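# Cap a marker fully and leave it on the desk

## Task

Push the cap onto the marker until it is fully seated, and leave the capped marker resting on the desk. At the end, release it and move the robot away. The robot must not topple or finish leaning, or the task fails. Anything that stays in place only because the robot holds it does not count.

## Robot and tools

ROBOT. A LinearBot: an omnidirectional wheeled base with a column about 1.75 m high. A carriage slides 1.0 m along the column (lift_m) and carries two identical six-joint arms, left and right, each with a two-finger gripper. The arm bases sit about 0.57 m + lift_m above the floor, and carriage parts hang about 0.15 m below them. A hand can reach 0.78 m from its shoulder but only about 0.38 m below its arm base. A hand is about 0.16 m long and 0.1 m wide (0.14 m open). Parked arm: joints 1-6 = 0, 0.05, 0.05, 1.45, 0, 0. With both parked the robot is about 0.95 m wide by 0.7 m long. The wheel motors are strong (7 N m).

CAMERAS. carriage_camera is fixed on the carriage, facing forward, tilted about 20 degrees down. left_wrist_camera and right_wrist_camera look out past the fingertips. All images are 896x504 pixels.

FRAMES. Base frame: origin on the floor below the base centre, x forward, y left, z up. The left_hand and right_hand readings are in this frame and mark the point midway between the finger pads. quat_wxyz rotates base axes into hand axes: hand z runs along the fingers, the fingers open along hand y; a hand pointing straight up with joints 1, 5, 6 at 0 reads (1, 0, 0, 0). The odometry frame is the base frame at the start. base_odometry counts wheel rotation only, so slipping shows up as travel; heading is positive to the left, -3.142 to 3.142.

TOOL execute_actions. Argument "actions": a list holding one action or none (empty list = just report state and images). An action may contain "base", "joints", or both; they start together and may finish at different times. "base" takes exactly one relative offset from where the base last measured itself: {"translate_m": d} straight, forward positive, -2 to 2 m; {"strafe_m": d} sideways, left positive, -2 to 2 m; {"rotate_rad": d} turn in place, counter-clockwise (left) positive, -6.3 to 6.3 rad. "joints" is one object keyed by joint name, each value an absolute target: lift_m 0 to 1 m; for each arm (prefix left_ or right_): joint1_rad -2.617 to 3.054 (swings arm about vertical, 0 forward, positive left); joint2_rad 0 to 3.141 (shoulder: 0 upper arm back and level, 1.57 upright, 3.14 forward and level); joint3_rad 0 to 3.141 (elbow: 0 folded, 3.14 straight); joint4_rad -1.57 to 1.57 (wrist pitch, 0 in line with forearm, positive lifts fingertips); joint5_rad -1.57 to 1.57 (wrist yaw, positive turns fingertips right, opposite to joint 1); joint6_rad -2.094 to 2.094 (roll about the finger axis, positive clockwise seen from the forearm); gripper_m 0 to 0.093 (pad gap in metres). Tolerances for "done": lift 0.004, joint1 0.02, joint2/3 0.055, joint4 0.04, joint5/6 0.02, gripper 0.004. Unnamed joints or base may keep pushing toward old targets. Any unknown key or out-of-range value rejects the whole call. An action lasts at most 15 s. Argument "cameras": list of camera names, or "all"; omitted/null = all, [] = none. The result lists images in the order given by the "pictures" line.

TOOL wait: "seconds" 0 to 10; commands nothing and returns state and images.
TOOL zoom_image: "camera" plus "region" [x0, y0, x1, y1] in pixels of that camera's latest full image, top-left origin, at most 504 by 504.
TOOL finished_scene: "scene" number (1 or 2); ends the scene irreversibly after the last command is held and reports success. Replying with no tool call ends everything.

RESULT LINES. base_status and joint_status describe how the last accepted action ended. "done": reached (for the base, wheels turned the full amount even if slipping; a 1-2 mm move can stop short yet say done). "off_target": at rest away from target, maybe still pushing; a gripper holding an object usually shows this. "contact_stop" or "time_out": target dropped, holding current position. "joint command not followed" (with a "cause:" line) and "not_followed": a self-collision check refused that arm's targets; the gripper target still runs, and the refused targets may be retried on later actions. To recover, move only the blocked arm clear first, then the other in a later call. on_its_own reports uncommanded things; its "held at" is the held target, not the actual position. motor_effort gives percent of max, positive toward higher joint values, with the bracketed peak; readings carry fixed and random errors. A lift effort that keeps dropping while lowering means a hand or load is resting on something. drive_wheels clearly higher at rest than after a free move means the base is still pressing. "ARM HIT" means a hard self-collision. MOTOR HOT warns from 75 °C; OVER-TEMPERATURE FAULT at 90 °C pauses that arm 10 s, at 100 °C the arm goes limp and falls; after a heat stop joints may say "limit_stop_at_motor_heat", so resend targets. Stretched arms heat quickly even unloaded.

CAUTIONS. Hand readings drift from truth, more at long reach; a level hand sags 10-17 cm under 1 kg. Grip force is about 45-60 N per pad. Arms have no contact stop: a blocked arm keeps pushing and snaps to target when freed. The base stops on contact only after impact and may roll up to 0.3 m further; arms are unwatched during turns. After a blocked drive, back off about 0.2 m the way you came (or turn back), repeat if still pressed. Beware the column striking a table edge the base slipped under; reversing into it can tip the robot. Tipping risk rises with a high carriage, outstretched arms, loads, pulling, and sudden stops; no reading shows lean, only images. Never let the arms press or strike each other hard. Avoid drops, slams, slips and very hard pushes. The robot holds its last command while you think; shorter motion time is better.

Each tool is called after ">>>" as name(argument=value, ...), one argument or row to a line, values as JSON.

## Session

>>> execute_actions(
  actions=[],
  cameras=["carriage_camera"],
)

Scene clock: 0.00 s.
base_odometry: x=+0.000 y=+0.000 heading=+0.000 (m, m, rad; odometry frame)
base_status: not commanded
joint_positions: lift_m=+0.303 left_joint1_rad=-0.011 left_joint2_rad=+0.037 left_joint3_rad=+0.075 left_joint4_rad=+1.432 left_joint5_rad=+0.033 left_joint6_rad=-0.056 left_gripper_m=+0.095 right_joint1_rad=+0.009 right_joint2_rad=+0.040 right_joint3_rad=+0.051 right_joint4_rad=+1.435 right_joint5_rad=-0.064 right_joint6_rad=+0.040 right_gripper_m=+0.095
joint_status: not commanded
motor_effort: lift_m=+18 drive_wheels=-3 (%)
left_hand: x=+0.2965 y=+0.3401 z=+1.3005 quat_wxyz=(+0.998, +0.015, +0.051, -0.034) (m; base frame)
right_hand: x=+0.3041 y=-0.3347 z=+1.2937 quat_wxyz=(+0.997, -0.031, +0.063, +0.026) (m; base frame)
pictures: carriage_camera
Images, in order (width x height): carriage_camera 896x504.

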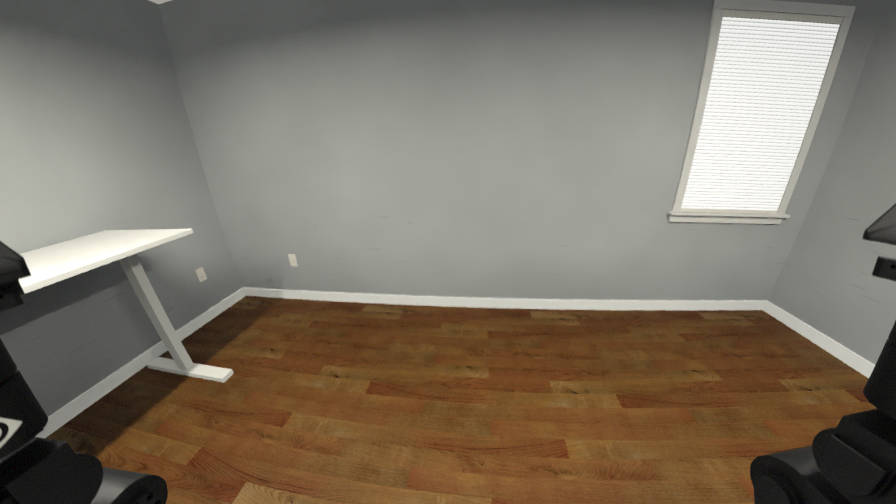

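>>> execute_actions(
  actions=[
    {"base": {"rotate_rad": 1.5}, "joints": {"lift_m": 0.5}},
  ],
  cameras=["carriage_camera"],
)

Scene clock: 3.17 s.
base_odometry: x=+0.000 y=+0.000 heading=+1.500 (m, m, rad; odometry frame)
base_status: done
joint_positions: lift_m=+0.500 left_joint1_rad=-0.011 left_joint2_rad=+0.037 left_joint3_rad=+0.075 left_joint4_rad=+1.430 left_joint5_rad=+0.033 left_joint6_rad=-0.056 left_gripper_m=+0.095 right_joint1_rad=+0.009 right_joint2_rad=+0.040 right_joint3_rad=+0.051 right_joint4_rad=+1.434 right_joint5_rad=-0.064 right_joint6_rad=+0.040 right_gripper_m=+0.095
joint_status: all done
motor_effort: lift_m=+18(22) drive_wheels=+4(15) (%)
left_hand: x=+0.2968 y=+0.3401 z=+1.4977 quat_wxyz=(+0.998, +0.015, +0.051, -0.034) (m; base frame)
right_hand: x=+0.3042 y=-0.3347 z=+1.4910 quat_wxyz=(+0.997, -0.031, +0.063, +0.026) (m; base frame)
pictures: carriage_camera
Images, in order (width x height): carriage_camera 896x504.

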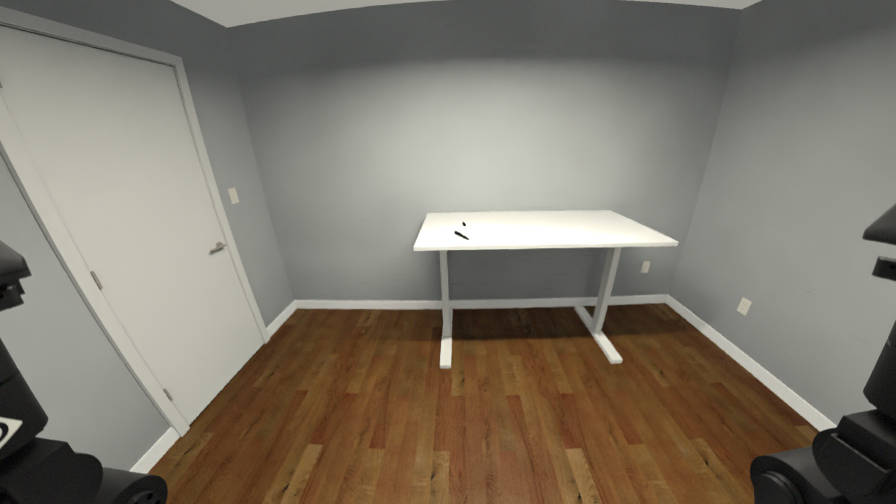

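>>> zoom_image(
  camera="carriage_camera",
  region=[400, 200, 540, 260],
)

Region (400, 200, 540, 260) of carriage_camera's 896x504 image, scaled by 3.600, with more detail than that image has; it fills the top 216 rows of this view, and the rest is white.

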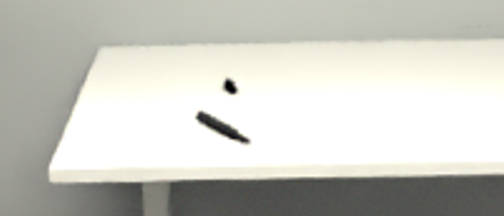

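>>> execute_actions(
  actions=[
    {"base": {"translate_m": 1.0}, "joints": {"lift_m": 0.66}},
  ],
  cameras=["carriage_camera"],
)

>>> execute_actions(
  actions=[
    {"base": {"strafe_m": -0.3}},
  ],
  cameras=["carriage_camera"],
)

Scene clock: 8.03 s.
base_odometry: x=+0.069 y=+0.998 heading=+1.501 (m, m, rad; odometry frame)
base_status: done
joint_positions: lift_m=+0.660 left_joint1_rad=-0.011 left_joint2_rad=+0.037 left_joint3_rad=+0.075 left_joint4_rad=+1.430 left_joint5_rad=+0.033 left_joint6_rad=-0.056 left_gripper_m=+0.095 right_joint1_rad=+0.009 right_joint2_rad=+0.040 right_joint3_rad=+0.051 right_joint4_rad=+1.434 right_joint5_rad=-0.064 right_joint6_rad=+0.040 right_gripper_m=+0.095
joint_status: all done
motor_effort: lift_m=+18(22) drive_wheels=-10(22) (%)
left_hand: x=+0.2970 y=+0.3401 z=+1.6578 quat_wxyz=(+0.998, +0.015, +0.052, -0.034) (m; base frame)
right_hand: x=+0.3043 y=-0.3347 z=+1.6510 quat_wxyz=(+0.997, -0.031, +0.063, +0.026) (m; base frame)
pictures: carriage_camera
Images, in order (width x height): carriage_camera 896x504.

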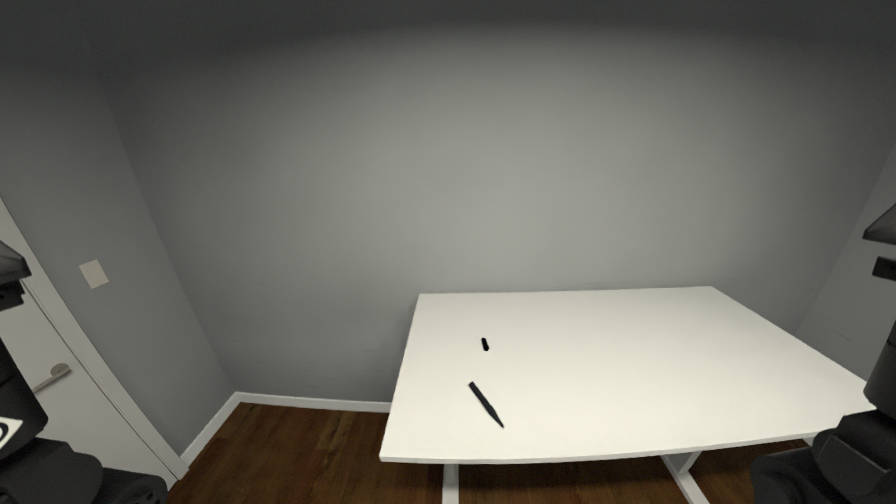

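Scene clock: 10.63 s.
base_odometry: x=+0.369 y=+0.977 heading=+1.501 (m, m, rad; odometry frame)
base_status: done
joint_positions: lift_m=+0.660 left_joint1_rad=-0.011 left_joint2_rad=+0.037 left_joint3_rad=+0.075 left_joint4_rad=+1.430 left_joint5_rad=+0.033 left_joint6_rad=-0.056 left_gripper_m=+0.095 right_joint1_rad=+0.009 right_joint2_rad=+0.040 right_joint3_rad=+0.051 right_joint4_rad=+1.433 right_joint5_rad=-0.064 right_joint6_rad=+0.040 right_gripper_m=+0.095
joint_status: not commanded
motor_effort: lift_m=+19(18) drive_wheels=+2(12) (%)
left_hand: x=+0.2969 y=+0.3401 z=+1.6578 quat_wxyz=(+0.998, +0.015, +0.051, -0.034) (m; base frame)
right_hand: x=+0.3045 y=-0.3347 z=+1.6510 quat_wxyz=(+0.997, -0.031, +0.064, +0.026) (m; base frame)
pictures: carriage_camera
Images, in order (width x height): carriage_camera 896x504.

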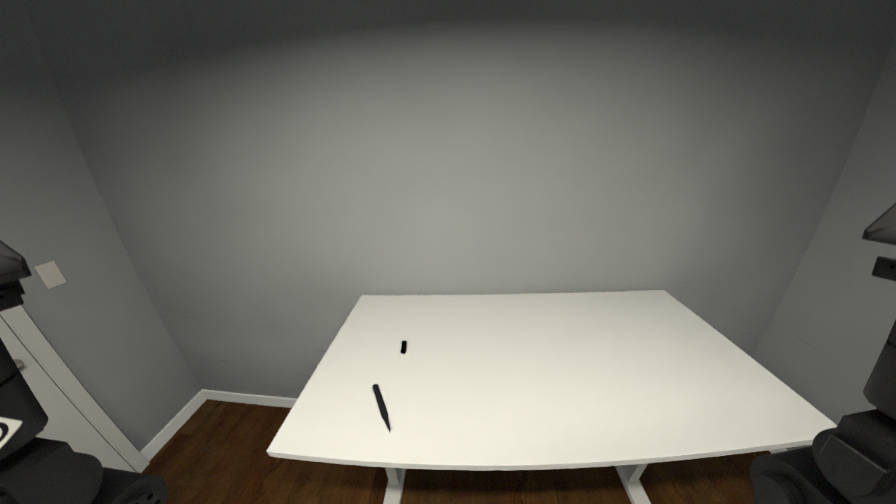

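>>> execute_actions(
  actions=[
    {"base": {"strafe_m": 0.4}, "joints": {"left_joint2_rad": 1.2, "left_joint3_rad": 1.2, "left_joint4_rad": -1.2, "right_joint2_rad": 1.6, "right_joint3_rad": 1.4, "right_joint4_rad": -1.1, "right_joint5_rad": 0, "right_joint6_rad": 0, "right_joint1_rad": 0.2}},
  ],
  cameras=[],
)

>>> execute_actions(
  actions=[
    {"base": {"translate_m": 0.22}},
  ],
)

Scene clock: 14.90 s.
base_odometry: x=-0.030 y=+1.005 heading=+1.501 (m, m, rad; odometry frame)
base_status: done
joint_positions: lift_m=+0.660 left_joint1_rad=-0.011 left_joint2_rad=+1.203 left_joint3_rad=+1.171 left_joint4_rad=-1.199 left_joint5_rad=+0.033 left_joint6_rad=-0.056 left_gripper_m=+0.095 right_joint1_rad=+0.198 right_joint2_rad=+1.594 right_joint3_rad=+1.368 right_joint4_rad=-1.094 right_joint5_rad=-0.004 right_joint6_rad=+0.007 right_gripper_m=+0.095
joint_status: all done
motor_effort: lift_m=+18(18) drive_wheels=-4(15) (%)
left_hand: x=+0.5268 y=+0.3376 z=+1.4009 quat_wxyz=(+0.168, -0.019, +0.985, -0.022) (m; base frame)
right_hand: x=+0.6057 y=-0.2788 z=+1.3633 quat_wxyz=(+0.124, -0.095, +0.988, +0.015) (m; base frame)
pictures: none
No camera images: the call's "cameras" was empty. Leave "cameras" out to get every camera's image.

Scene clock: 17.17 s.
base_odometry: x=-0.015 y=+1.225 heading=+1.502 (m, m, rad; odometry frame)
base_status: done
joint_positions: lift_m=+0.660 left_joint1_rad=-0.011 left_joint2_rad=+1.203 left_joint3_rad=+1.175 left_joint4_rad=-1.200 left_joint5_rad=+0.033 left_joint6_rad=-0.056 left_gripper_m=+0.095 right_joint1_rad=+0.198 right_joint2_rad=+1.594 right_joint3_rad=+1.368 right_joint4_rad=-1.095 right_joint5_rad=-0.004 right_joint6_rad=+0.007 right_gripper_m=+0.095
joint_status: not commanded
motor_effort: lift_m=+18(18) drive_wheels=-7(12) (%)
left_hand: x=+0.5273 y=+0.3376 z=+1.4023 quat_wxyz=(+0.170, -0.019, +0.985, -0.022) (m; base frame)
right_hand: x=+0.6054 y=-0.2788 z=+1.3632 quat_wxyz=(+0.123, -0.095, +0.988, +0.015) (m; base frame)
pictures: carriage_camera, left_wrist_camera, right_wrist_camera
Images, in order (width x height): carriage_camera 896x504, left_wrist_camera 896x504, right_wrist_camera 896x504.

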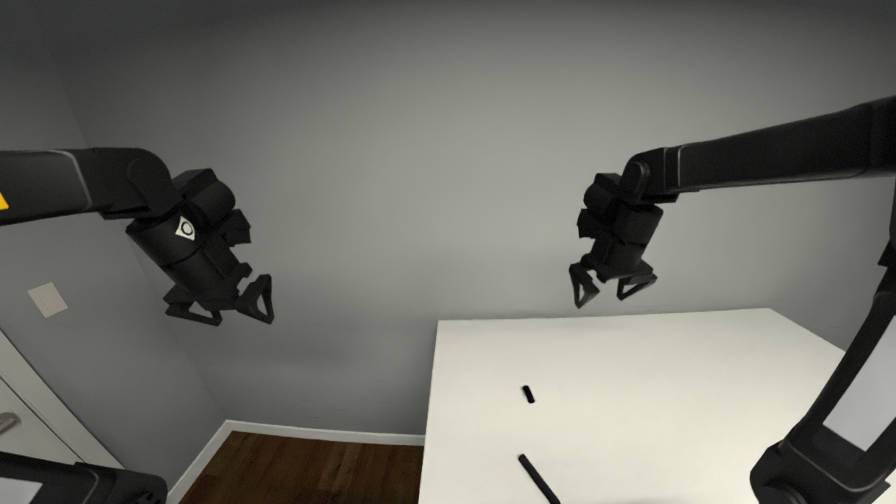

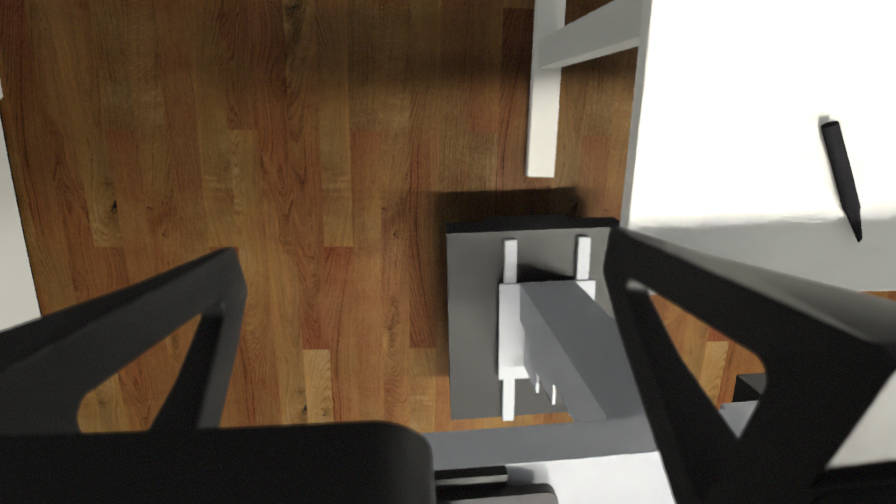

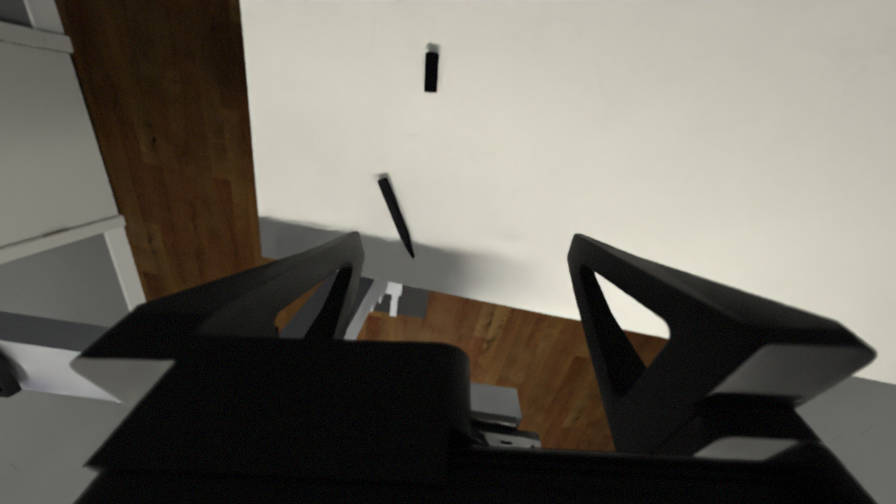

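>>> execute_actions(
  actions=[
    {"base": {"translate_m": 0.08}, "joints": {"right_joint1_rad": 0.334, "right_joint2_rad": 2.586, "right_joint3_rad": 1.532, "right_joint4_rad": -0.495, "right_joint5_rad": 0, "right_joint6_rad": 0.13, "right_gripper_m": 0.06}},
  ],
)

Scene clock: 19.03 s.
base_odometry: x=-0.010 y=+1.304 heading=+1.503 (m, m, rad; odometry frame)
base_status: done
joint_positions: lift_m=+0.660 left_joint1_rad=-0.011 left_joint2_rad=+1.203 left_joint3_rad=+1.175 left_joint4_rad=-1.201 left_joint5_rad=+0.033 left_joint6_rad=-0.056 left_gripper_m=+0.095 right_joint1_rad=+0.339 right_joint2_rad=+2.581 right_joint3_rad=+1.526 right_joint4_rad=-0.504 right_joint5_rad=-0.002 right_joint6_rad=+0.121 right_gripper_m=+0.060
joint_status: all done
motor_effort: lift_m=+18(18) drive_wheels=-8(12) (%)
left_hand: x=+0.5272 y=+0.3376 z=+1.4022 quat_wxyz=(+0.170, -0.019, +0.985, -0.022) (m; base frame)
right_hand: x=+0.6685 y=-0.2061 z=+1.0451 quat_wxyz=(+0.005, -0.109, +0.994, +0.002) (m; base frame)
pictures: carriage_camera, left_wrist_camera, right_wrist_camera
Images, in order (width x height): carriage_camera 896x504, left_wrist_camera 896x504, right_wrist_camera 896x504.

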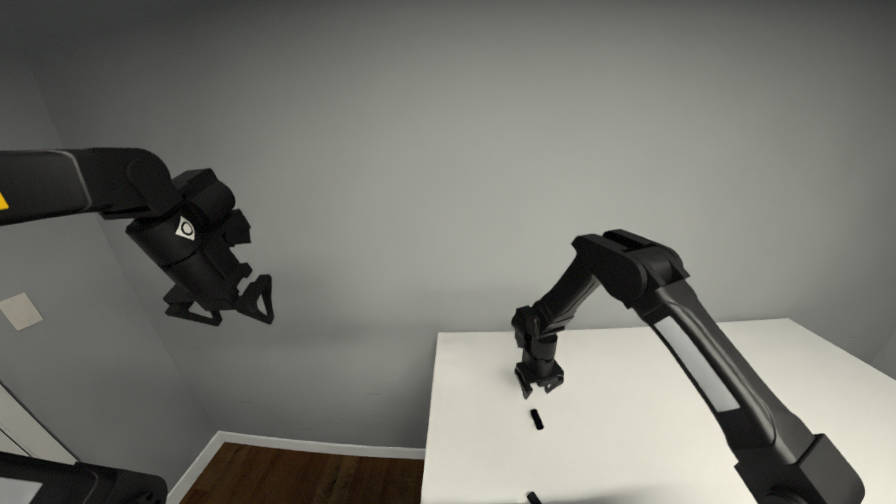

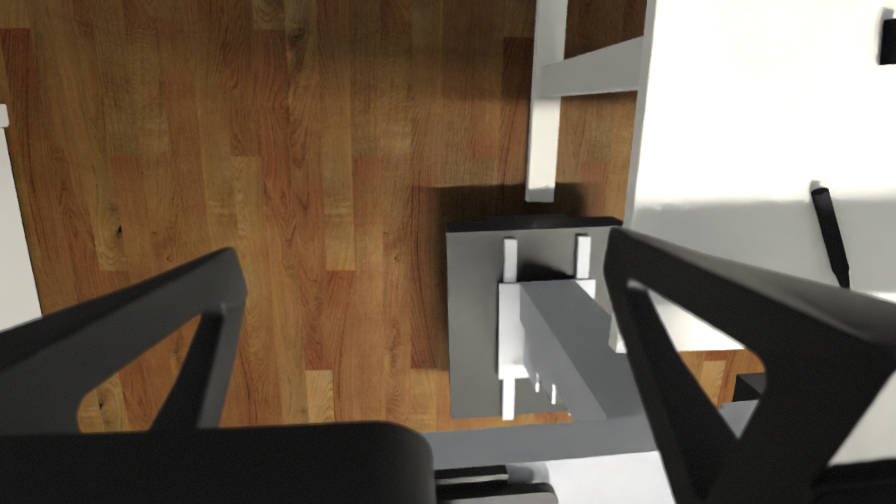

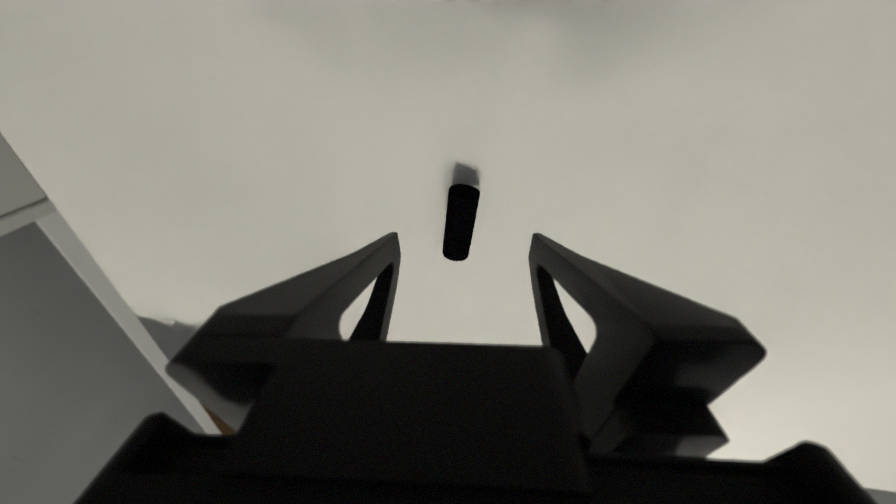

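>>> zoom_image(
  camera="right_wrist_camera",
  region=[410, 150, 520, 270],
)

>>> zoom_image(
  camera="carriage_camera",
  region=[505, 395, 565, 445],
)

Region (410, 150, 520, 270) of right_wrist_camera's 896x504 image, scaled by 4.200, with more detail than that image has; it fills the left 462 columns of this view, and the rest is white.

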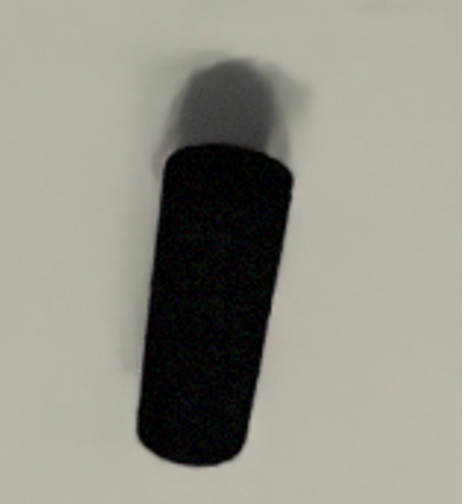

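Region (505, 395, 565, 445) of carriage_camera's 896x504 image, scaled by 8.400, with more detail than that image has.

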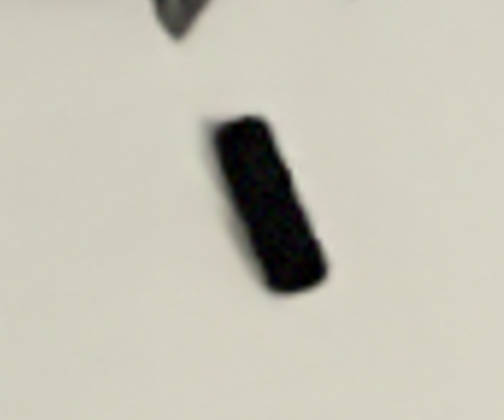

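>>> execute_actions(
  actions=[
    {"joints": {"lift_m": 0.61, "right_joint1_rad": 0.361, "right_joint2_rad": 2.514, "right_joint3_rad": 1.352, "right_joint4_rad": -0.408, "right_joint6_rad": 0.29}},
  ],
  cameras=["right_wrist_camera", "carriage_camera"],
)

Scene clock: 20.27 s.
base_odometry: x=-0.010 y=+1.304 heading=+1.503 (m, m, rad; odometry frame)
base_status: not commanded
joint_positions: lift_m=+0.610 left_joint1_rad=-0.011 left_joint2_rad=+1.203 left_joint3_rad=+1.186 left_joint4_rad=-1.203 left_joint5_rad=+0.033 left_joint6_rad=-0.056 left_gripper_m=+0.095 right_joint1_rad=+0.357 right_joint2_rad=+2.520 right_joint3_rad=+1.359 right_joint4_rad=-0.416 right_joint5_rad=-0.002 right_joint6_rad=+0.281 right_gripper_m=+0.060
joint_status: all done
motor_effort: lift_m=+16(16) drive_wheels=+4(8) (%)
left_hand: x=+0.5286 y=+0.3376 z=+1.3558 quat_wxyz=(+0.174, -0.019, +0.984, -0.022) (m; base frame)
right_hand: x=+0.6345 y=-0.2109 z=+0.9915 quat_wxyz=(-0.003, -0.038, +0.999, +0.000) (m; base frame)
pictures: carriage_camera, right_wrist_camera
Images, in order (width x height): carriage_camera 896x504, right_wrist_camera 896x504.

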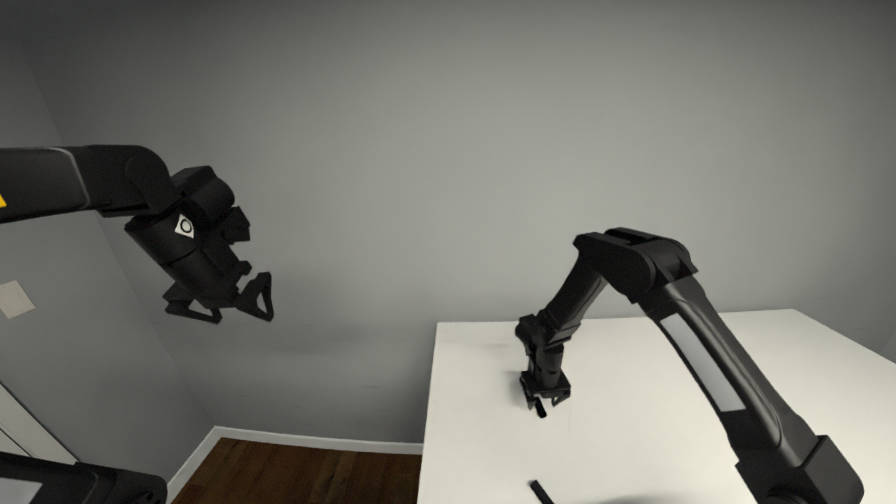

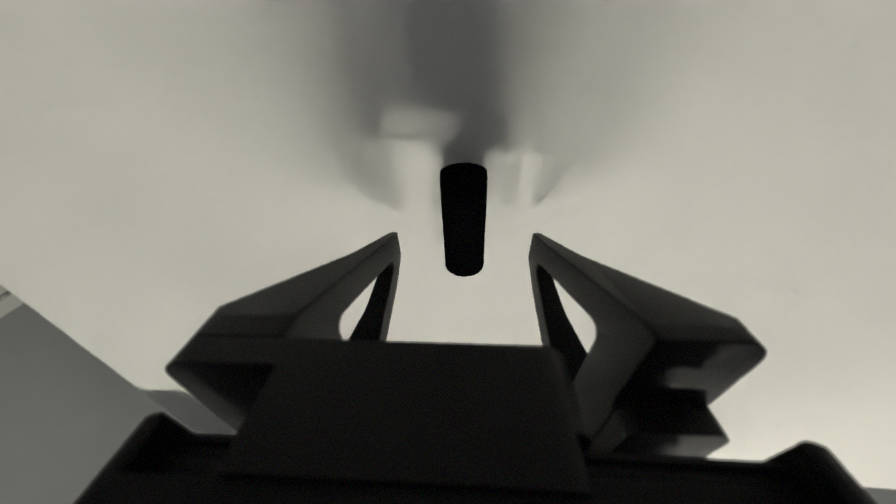

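>>> zoom_image(
  camera="right_wrist_camera",
  region=[420, 150, 510, 285],
)

Region (420, 150, 510, 285) of right_wrist_camera's 896x504 image, scaled by 3.733, with more detail than that image has.

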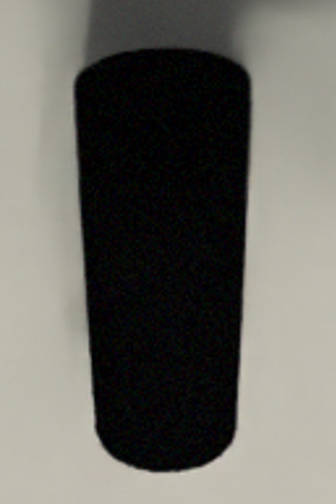

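>>> execute_actions(
  actions=[
    {"joints": {"lift_m": 0.586}},
  ],
  cameras=["right_wrist_camera"],
)

Scene clock: 21.00 s.
base_odometry: x=-0.010 y=+1.304 heading=+1.503 (m, m, rad; odometry frame)
base_status: not commanded
joint_positions: lift_m=+0.586 left_joint1_rad=-0.011 left_joint2_rad=+1.203 left_joint3_rad=+1.186 left_joint4_rad=-1.205 left_joint5_rad=+0.033 left_joint6_rad=-0.056 left_gripper_m=+0.095 right_joint1_rad=+0.356 right_joint2_rad=+2.507 right_joint3_rad=+1.359 right_joint4_rad=-0.410 right_joint5_rad=-0.002 right_joint6_rad=+0.283 right_gripper_m=+0.060
joint_status: all done
motor_effort: lift_m=+15(17) drive_wheels=+4(8) (%)
left_hand: x=+0.5282 y=+0.3377 z=+1.3317 quat_wxyz=(+0.173, -0.019, +0.985, -0.022) (m; base frame)
right_hand: x=+0.6398 y=-0.2094 z=+0.9726 quat_wxyz=(+0.006, -0.037, +0.999, +0.003) (m; base frame)
pictures: right_wrist_camera
Images, in order (width x height): right_wrist_camera 896x504.

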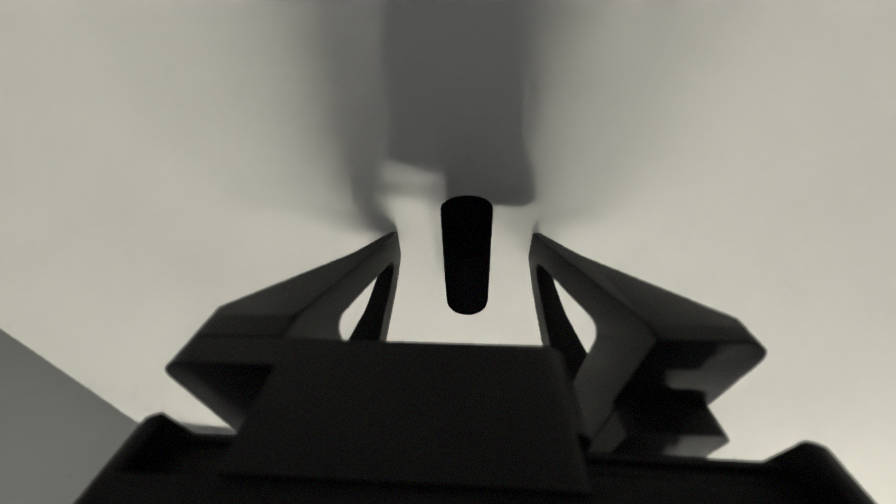

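>>> execute_actions(
  actions=[
    {"joints": {"right_gripper_m": 0.0}},
  ],
  cameras=["right_wrist_camera"],
)

Scene clock: 21.70 s.
base_odometry: x=-0.010 y=+1.304 heading=+1.503 (m, m, rad; odometry frame)
base_status: not commanded
joint_positions: lift_m=+0.586 left_joint1_rad=-0.011 left_joint2_rad=+1.203 left_joint3_rad=+1.186 left_joint4_rad=-1.205 left_joint5_rad=+0.033 left_joint6_rad=-0.056 left_gripper_m=+0.095 right_joint1_rad=+0.358 right_joint2_rad=+2.507 right_joint3_rad=+1.359 right_joint4_rad=-0.408 right_joint5_rad=-0.009 right_joint6_rad=+0.283 right_gripper_m=+0.019
joint_status: right_gripper_m off_target (ended at +0.019, target +0.000)
motor_effort: lift_m=+15(15) drive_wheels=+4(4) (%)
left_hand: x=+0.5282 y=+0.3377 z=+1.3317 quat_wxyz=(+0.173, -0.019, +0.985, -0.022) (m; base frame)
right_hand: x=+0.6396 y=-0.2072 z=+0.9726 quat_wxyz=(+0.006, -0.038, +0.999, +0.007) (m; base frame)
pictures: right_wrist_camera
Images, in order (width x height): right_wrist_camera 896x504.

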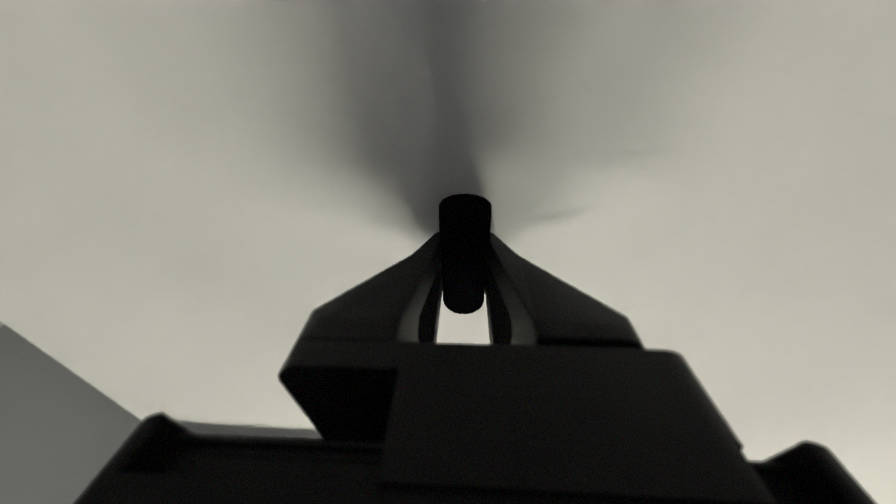

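>>> execute_actions(
  actions=[
    {"joints": {"lift_m": 0.66}},
  ],
  cameras=[],
)

>>> execute_actions(
  actions=[
    {"base": {"strafe_m": -0.22}, "joints": {"left_joint1_rad": -0.851, "left_joint2_rad": 2.485, "left_joint3_rad": 1.14, "left_joint4_rad": -0.36, "left_joint5_rad": 0.502, "left_joint6_rad": 1.861, "left_gripper_m": 0.06, "right_joint1_rad": 0.514, "right_joint2_rad": 2.622, "right_joint3_rad": 1.525, "right_joint4_rad": -0.445, "right_joint5_rad": 0.0, "right_joint6_rad": 1.765}},
  ],
)

Scene clock: 23.67 s.
base_odometry: x=-0.010 y=+1.304 heading=+1.503 (m, m, rad; odometry frame)
base_status: not commanded
joint_positions: lift_m=+0.660 left_joint1_rad=-0.011 left_joint2_rad=+1.203 left_joint3_rad=+1.186 left_joint4_rad=-1.205 left_joint5_rad=+0.033 left_joint6_rad=-0.056 left_gripper_m=+0.095 right_joint1_rad=+0.358 right_joint2_rad=+2.513 right_joint3_rad=+1.359 right_joint4_rad=-0.407 right_joint5_rad=-0.005 right_joint6_rad=+0.283 right_gripper_m=+0.019
joint_status: all done
motor_effort: lift_m=+18(23) drive_wheels=+4(4) (%)
left_hand: x=+0.5282 y=+0.3377 z=+1.4052 quat_wxyz=(+0.173, -0.019, +0.985, -0.022) (m; base frame)
right_hand: x=+0.6380 y=-0.2085 z=+1.0436 quat_wxyz=(+0.004, -0.038, +0.999, +0.004) (m; base frame)
pictures: none
No camera images: the call's "cameras" was empty. Leave "cameras" out to get every camera's image.

Scene clock: 25.83 s.
base_odometry: x=+0.209 y=+1.290 heading=+1.503 (m, m, rad; odometry frame)
base_status: done
joint_positions: lift_m=+0.660 left_joint1_rad=-0.856 left_joint2_rad=+2.488 left_joint3_rad=+1.153 left_joint4_rad=-0.368 left_joint5_rad=+0.496 left_joint6_rad=+1.855 left_gripper_m=+0.060 right_joint1_rad=+0.515 right_joint2_rad=+2.619 right_joint3_rad=+1.506 right_joint4_rad=-0.439 right_joint5_rad=-0.003 right_joint6_rad=+1.756 right_gripper_m=+0.019
joint_status: all done
motor_effort: lift_m=+19(18) drive_wheels=-5(15) (%)
left_hand: x=+0.4181 y=+0.0542 z=+1.0471 quat_wxyz=(+0.061, +0.941, +0.222, -0.246) (m; base frame)
right_hand: x=+0.6346 y=-0.1410 z=+1.0267 quat_wxyz=(+0.002, +0.581, +0.814, +0.009) (m; base frame)
pictures: carriage_camera, left_wrist_camera, right_wrist_camera
Images, in order (width x height): carriage_camera 896x504, left_wrist_camera 896x504, right_wrist_camera 896x504.

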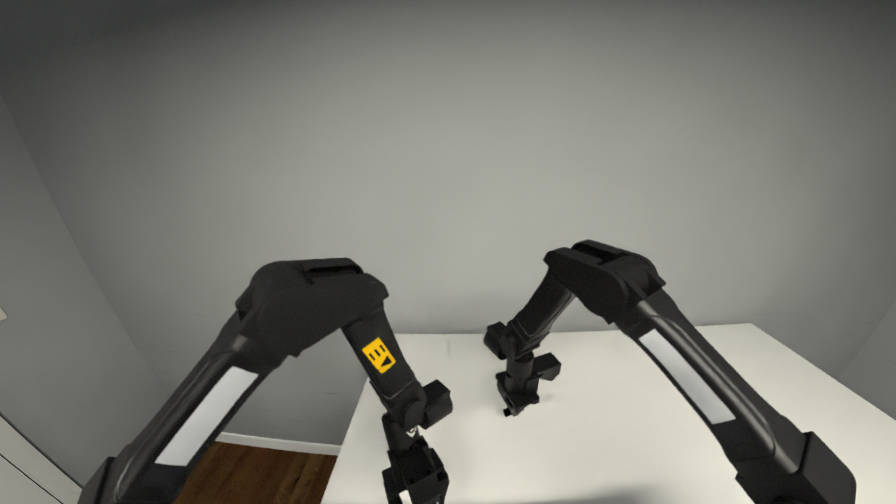

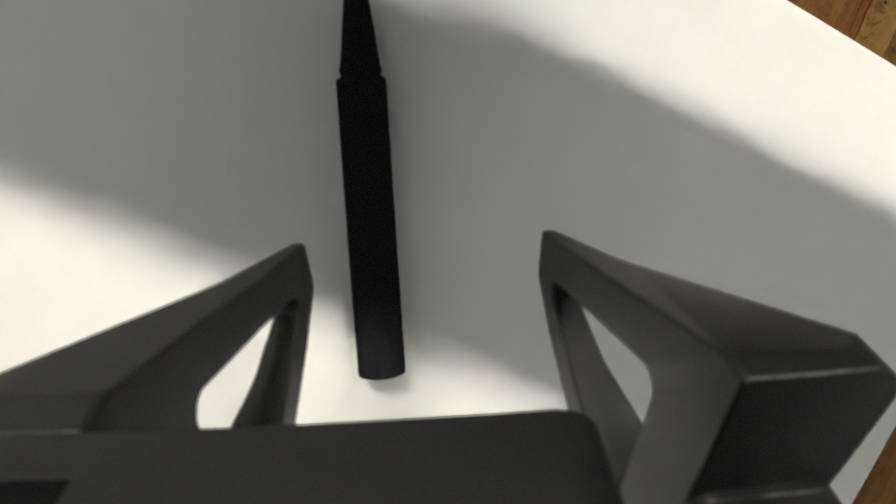

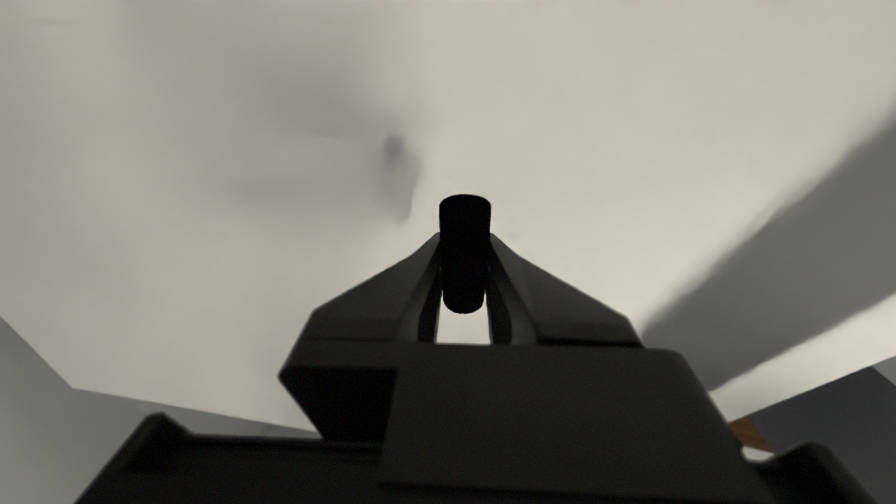

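>>> execute_actions(
  actions=[
    {"joints": {"lift_m": 0.63, "left_joint1_rad": -0.803, "left_joint2_rad": 2.58, "left_joint3_rad": 1.285, "left_joint4_rad": -0.39, "left_joint5_rad": 0.508, "left_joint6_rad": 1.834}},
  ],
  cameras=["left_wrist_camera"],
)

Scene clock: 26.97 s.
base_odometry: x=+0.209 y=+1.290 heading=+1.503 (m, m, rad; odometry frame)
base_status: not commanded
joint_positions: lift_m=+0.630 left_joint1_rad=-0.802 left_joint2_rad=+2.596 left_joint3_rad=+1.267 left_joint4_rad=-0.389 left_joint5_rad=+0.504 left_joint6_rad=+1.837 left_gripper_m=+0.060 right_joint1_rad=+0.515 right_joint2_rad=+2.621 right_joint3_rad=+1.506 right_joint4_rad=-0.442 right_joint5_rad=-0.003 right_joint6_rad=+1.756 right_gripper_m=+0.019
joint_status: all done
motor_effort: lift_m=+16(18) drive_wheels=-4(4) (%)
left_hand: x=+0.4427 y=+0.0515 z=+0.9956 quat_wxyz=(+0.061, +0.931, +0.258, -0.251) (m; base frame)
right_hand: x=+0.6334 y=-0.1418 z=+0.9960 quat_wxyz=(+0.001, +0.581, +0.814, +0.007) (m; base frame)
pictures: left_wrist_camera
Images, in order (width x height): left_wrist_camera 896x504.

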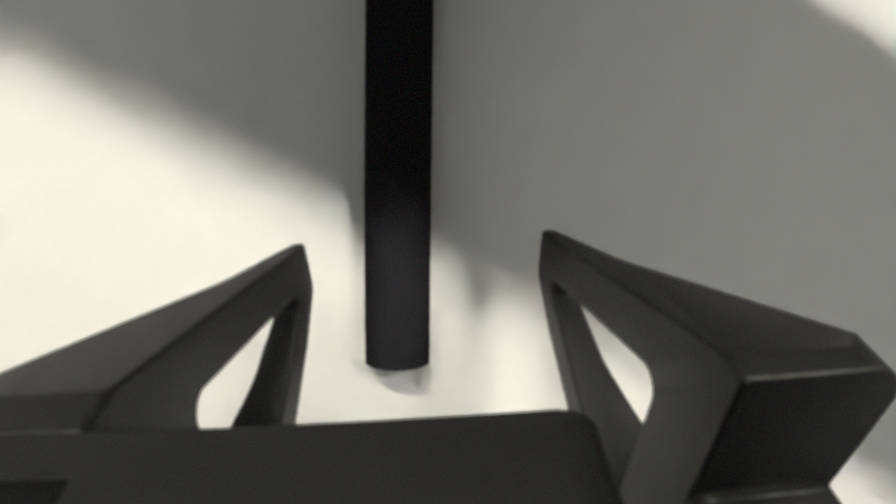

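>>> execute_actions(
  actions=[
    {"joints": {"lift_m": 0.603}},
  ],
  cameras=["left_wrist_camera"],
)

Scene clock: 27.63 s.
base_odometry: x=+0.209 y=+1.290 heading=+1.503 (m, m, rad; odometry frame)
base_status: not commanded
joint_positions: lift_m=+0.603 left_joint1_rad=-0.801 left_joint2_rad=+2.587 left_joint3_rad=+1.267 left_joint4_rad=-0.394 left_joint5_rad=+0.519 left_joint6_rad=+1.837 left_gripper_m=+0.060 right_joint1_rad=+0.514 right_joint2_rad=+2.615 right_joint3_rad=+1.513 right_joint4_rad=-0.445 right_joint5_rad=-0.002 right_joint6_rad=+1.757 right_gripper_m=+0.019
joint_status: all done
motor_effort: lift_m=+15(17) drive_wheels=+0(4) (%)
left_hand: x=+0.4426 y=+0.0487 z=+0.9733 quat_wxyz=(+0.067, +0.929, +0.258, -0.257) (m; base frame)
right_hand: x=+0.6373 y=-0.1401 z=+0.9731 quat_wxyz=(+0.004, +0.582, +0.813, +0.011) (m; base frame)
pictures: left_wrist_camera
Images, in order (width x height): left_wrist_camera 896x504.

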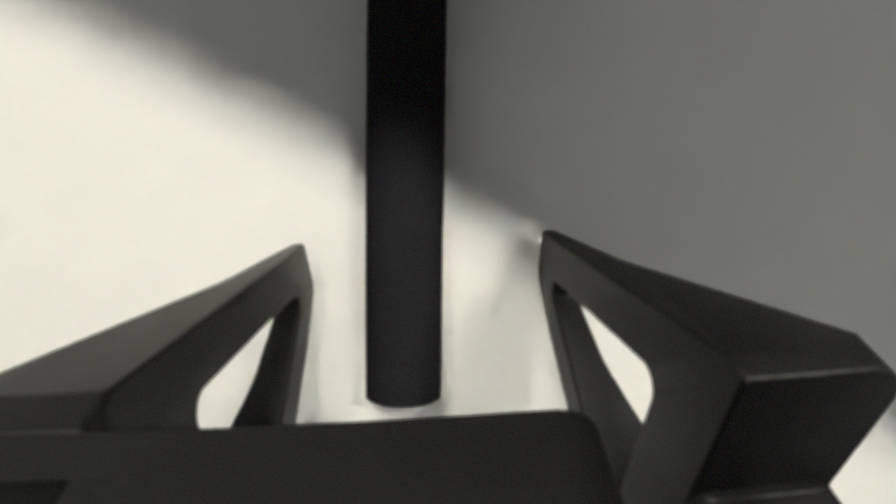

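>>> execute_actions(
  actions=[
    {"joints": {"left_gripper_m": 0.0}},
  ],
  cameras=["left_wrist_camera"],
)

>>> execute_actions(
  actions=[
    {"joints": {"lift_m": 0.64}},
  ],
  cameras=[],
)

>>> execute_actions(
  actions=[
    {"joints": {"left_joint1_rad": -0.675, "left_joint2_rad": 2.598, "left_joint3_rad": 1.105, "left_joint4_rad": 0.452, "left_joint5_rad": 0.31, "left_joint6_rad": 0.488}},
  ],
)

>>> zoom_image(
  camera="carriage_camera",
  region=[410, 365, 570, 455],
)

Scene clock: 28.70 s.
base_odometry: x=+0.209 y=+1.290 heading=+1.503 (m, m, rad; odometry frame)
base_status: not commanded
joint_positions: lift_m=+0.603 left_joint1_rad=-0.801 left_joint2_rad=+2.587 left_joint3_rad=+1.267 left_joint4_rad=-0.394 left_joint5_rad=+0.516 left_joint6_rad=+1.837 left_gripper_m=+0.018 right_joint1_rad=+0.514 right_joint2_rad=+2.615 right_joint3_rad=+1.513 right_joint4_rad=-0.445 right_joint5_rad=-0.002 right_joint6_rad=+1.757 right_gripper_m=+0.019
joint_status: left_gripper_m off_target (ended at +0.018, target +0.000)
motor_effort: lift_m=+14(15) drive_wheels=+0(0) (%)
left_hand: x=+0.4429 y=+0.0490 z=+0.9731 quat_wxyz=(+0.066, +0.930, +0.258, -0.255) (m; base frame)
right_hand: x=+0.6373 y=-0.1401 z=+0.9731 quat_wxyz=(+0.004, +0.582, +0.813, +0.011) (m; base frame)
pictures: left_wrist_camera
Images, in order (width x height): left_wrist_camera 896x504.

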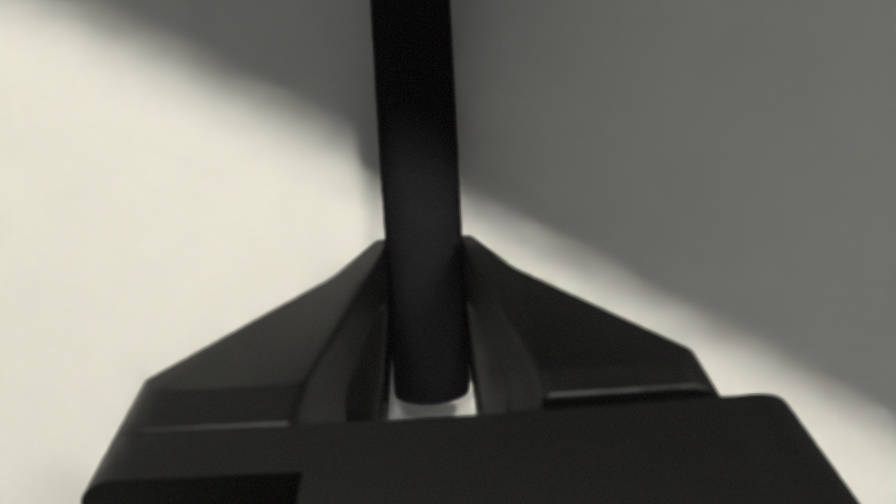

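Scene clock: 29.37 s.
base_odometry: x=+0.209 y=+1.290 heading=+1.503 (m, m, rad; odometry frame)
base_status: not commanded
joint_positions: lift_m=+0.640 left_joint1_rad=-0.801 left_joint2_rad=+2.586 left_joint3_rad=+1.268 left_joint4_rad=-0.393 left_joint5_rad=+0.508 left_joint6_rad=+1.837 left_gripper_m=+0.018 right_joint1_rad=+0.514 right_joint2_rad=+2.620 right_joint3_rad=+1.513 right_joint4_rad=-0.444 right_joint5_rad=-0.002 right_joint6_rad=+1.757 right_gripper_m=+0.019
joint_status: all done
motor_effort: lift_m=+19(23) drive_wheels=+0(0) (%)
left_hand: x=+0.4443 y=+0.0492 z=+1.0091 quat_wxyz=(+0.065, +0.931, +0.257, -0.252) (m; base frame)
right_hand: x=+0.6360 y=-0.1408 z=+1.0073 quat_wxyz=(+0.003, +0.582, +0.813, +0.009) (m; base frame)
pictures: none
No camera images: the call's "cameras" was empty. Leave "cameras" out to get every camera's image.

Scene clock: 31.00 s.
base_odometry: x=+0.209 y=+1.290 heading=+1.503 (m, m, rad; odometry frame)
base_status: not commanded
joint_positions: lift_m=+0.640 left_joint1_rad=-0.668 left_joint2_rad=+2.587 left_joint3_rad=+1.104 left_joint4_rad=+0.437 left_joint5_rad=+0.315 left_joint6_rad=+0.494 left_gripper_m=+0.018 right_joint1_rad=+0.514 right_joint2_rad=+2.620 right_joint3_rad=+1.513 right_joint4_rad=-0.444 right_joint5_rad=-0.002 right_joint6_rad=+1.757 right_gripper_m=+0.019
joint_status: all done
motor_effort: lift_m=+19(18) drive_wheels=+1(1) (%)
left_hand: x=+0.5891 y=+0.0287 z=+1.0087 quat_wxyz=(+0.242, +0.558, +0.775, -0.173) (m; base frame)
right_hand: x=+0.6360 y=-0.1408 z=+1.0073 quat_wxyz=(+0.003, +0.582, +0.813, +0.009) (m; base frame)
pictures: carriage_camera, left_wrist_camera, right_wrist_camera
Images, in order (width x height): carriage_camera 896x504, left_wrist_camera 896x504, right_wrist_camera 896x504.

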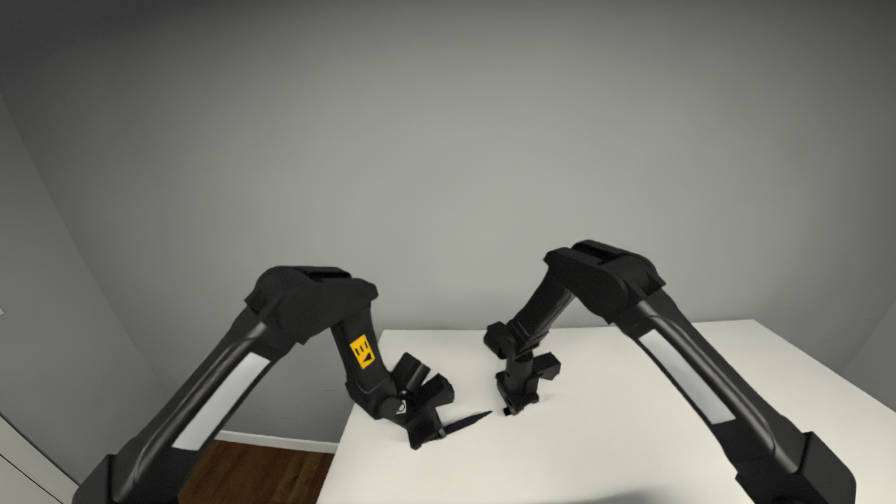

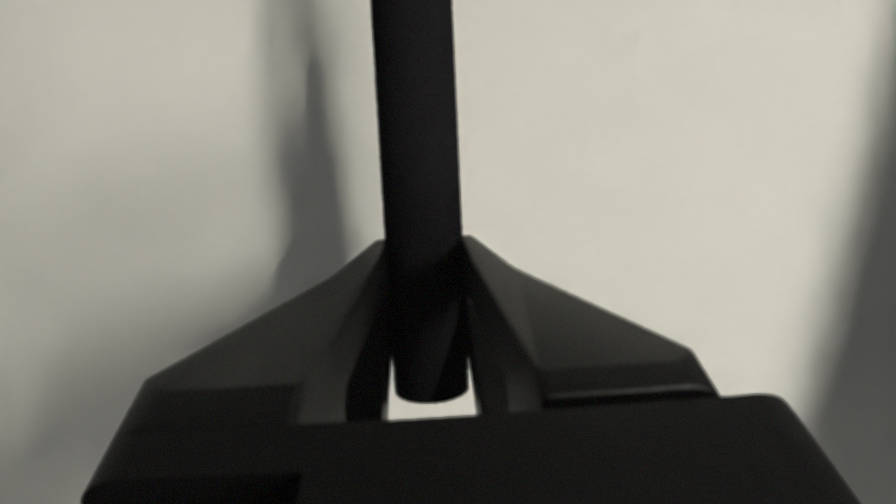

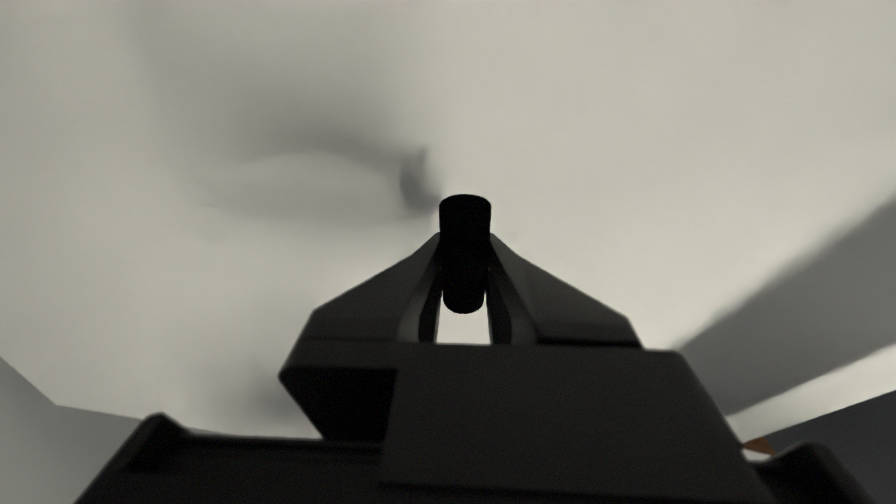

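Region (410, 365, 570, 455) of carriage_camera's 896x504 image, scaled by 3.150, with more detail than that image has; it fills the top 284 rows of this view, and the rest is white.

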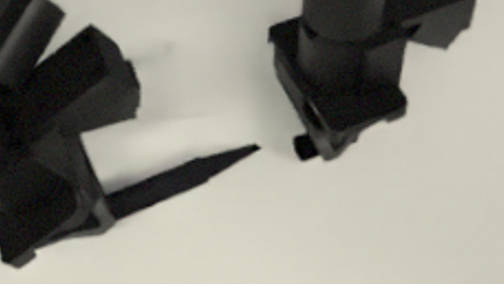

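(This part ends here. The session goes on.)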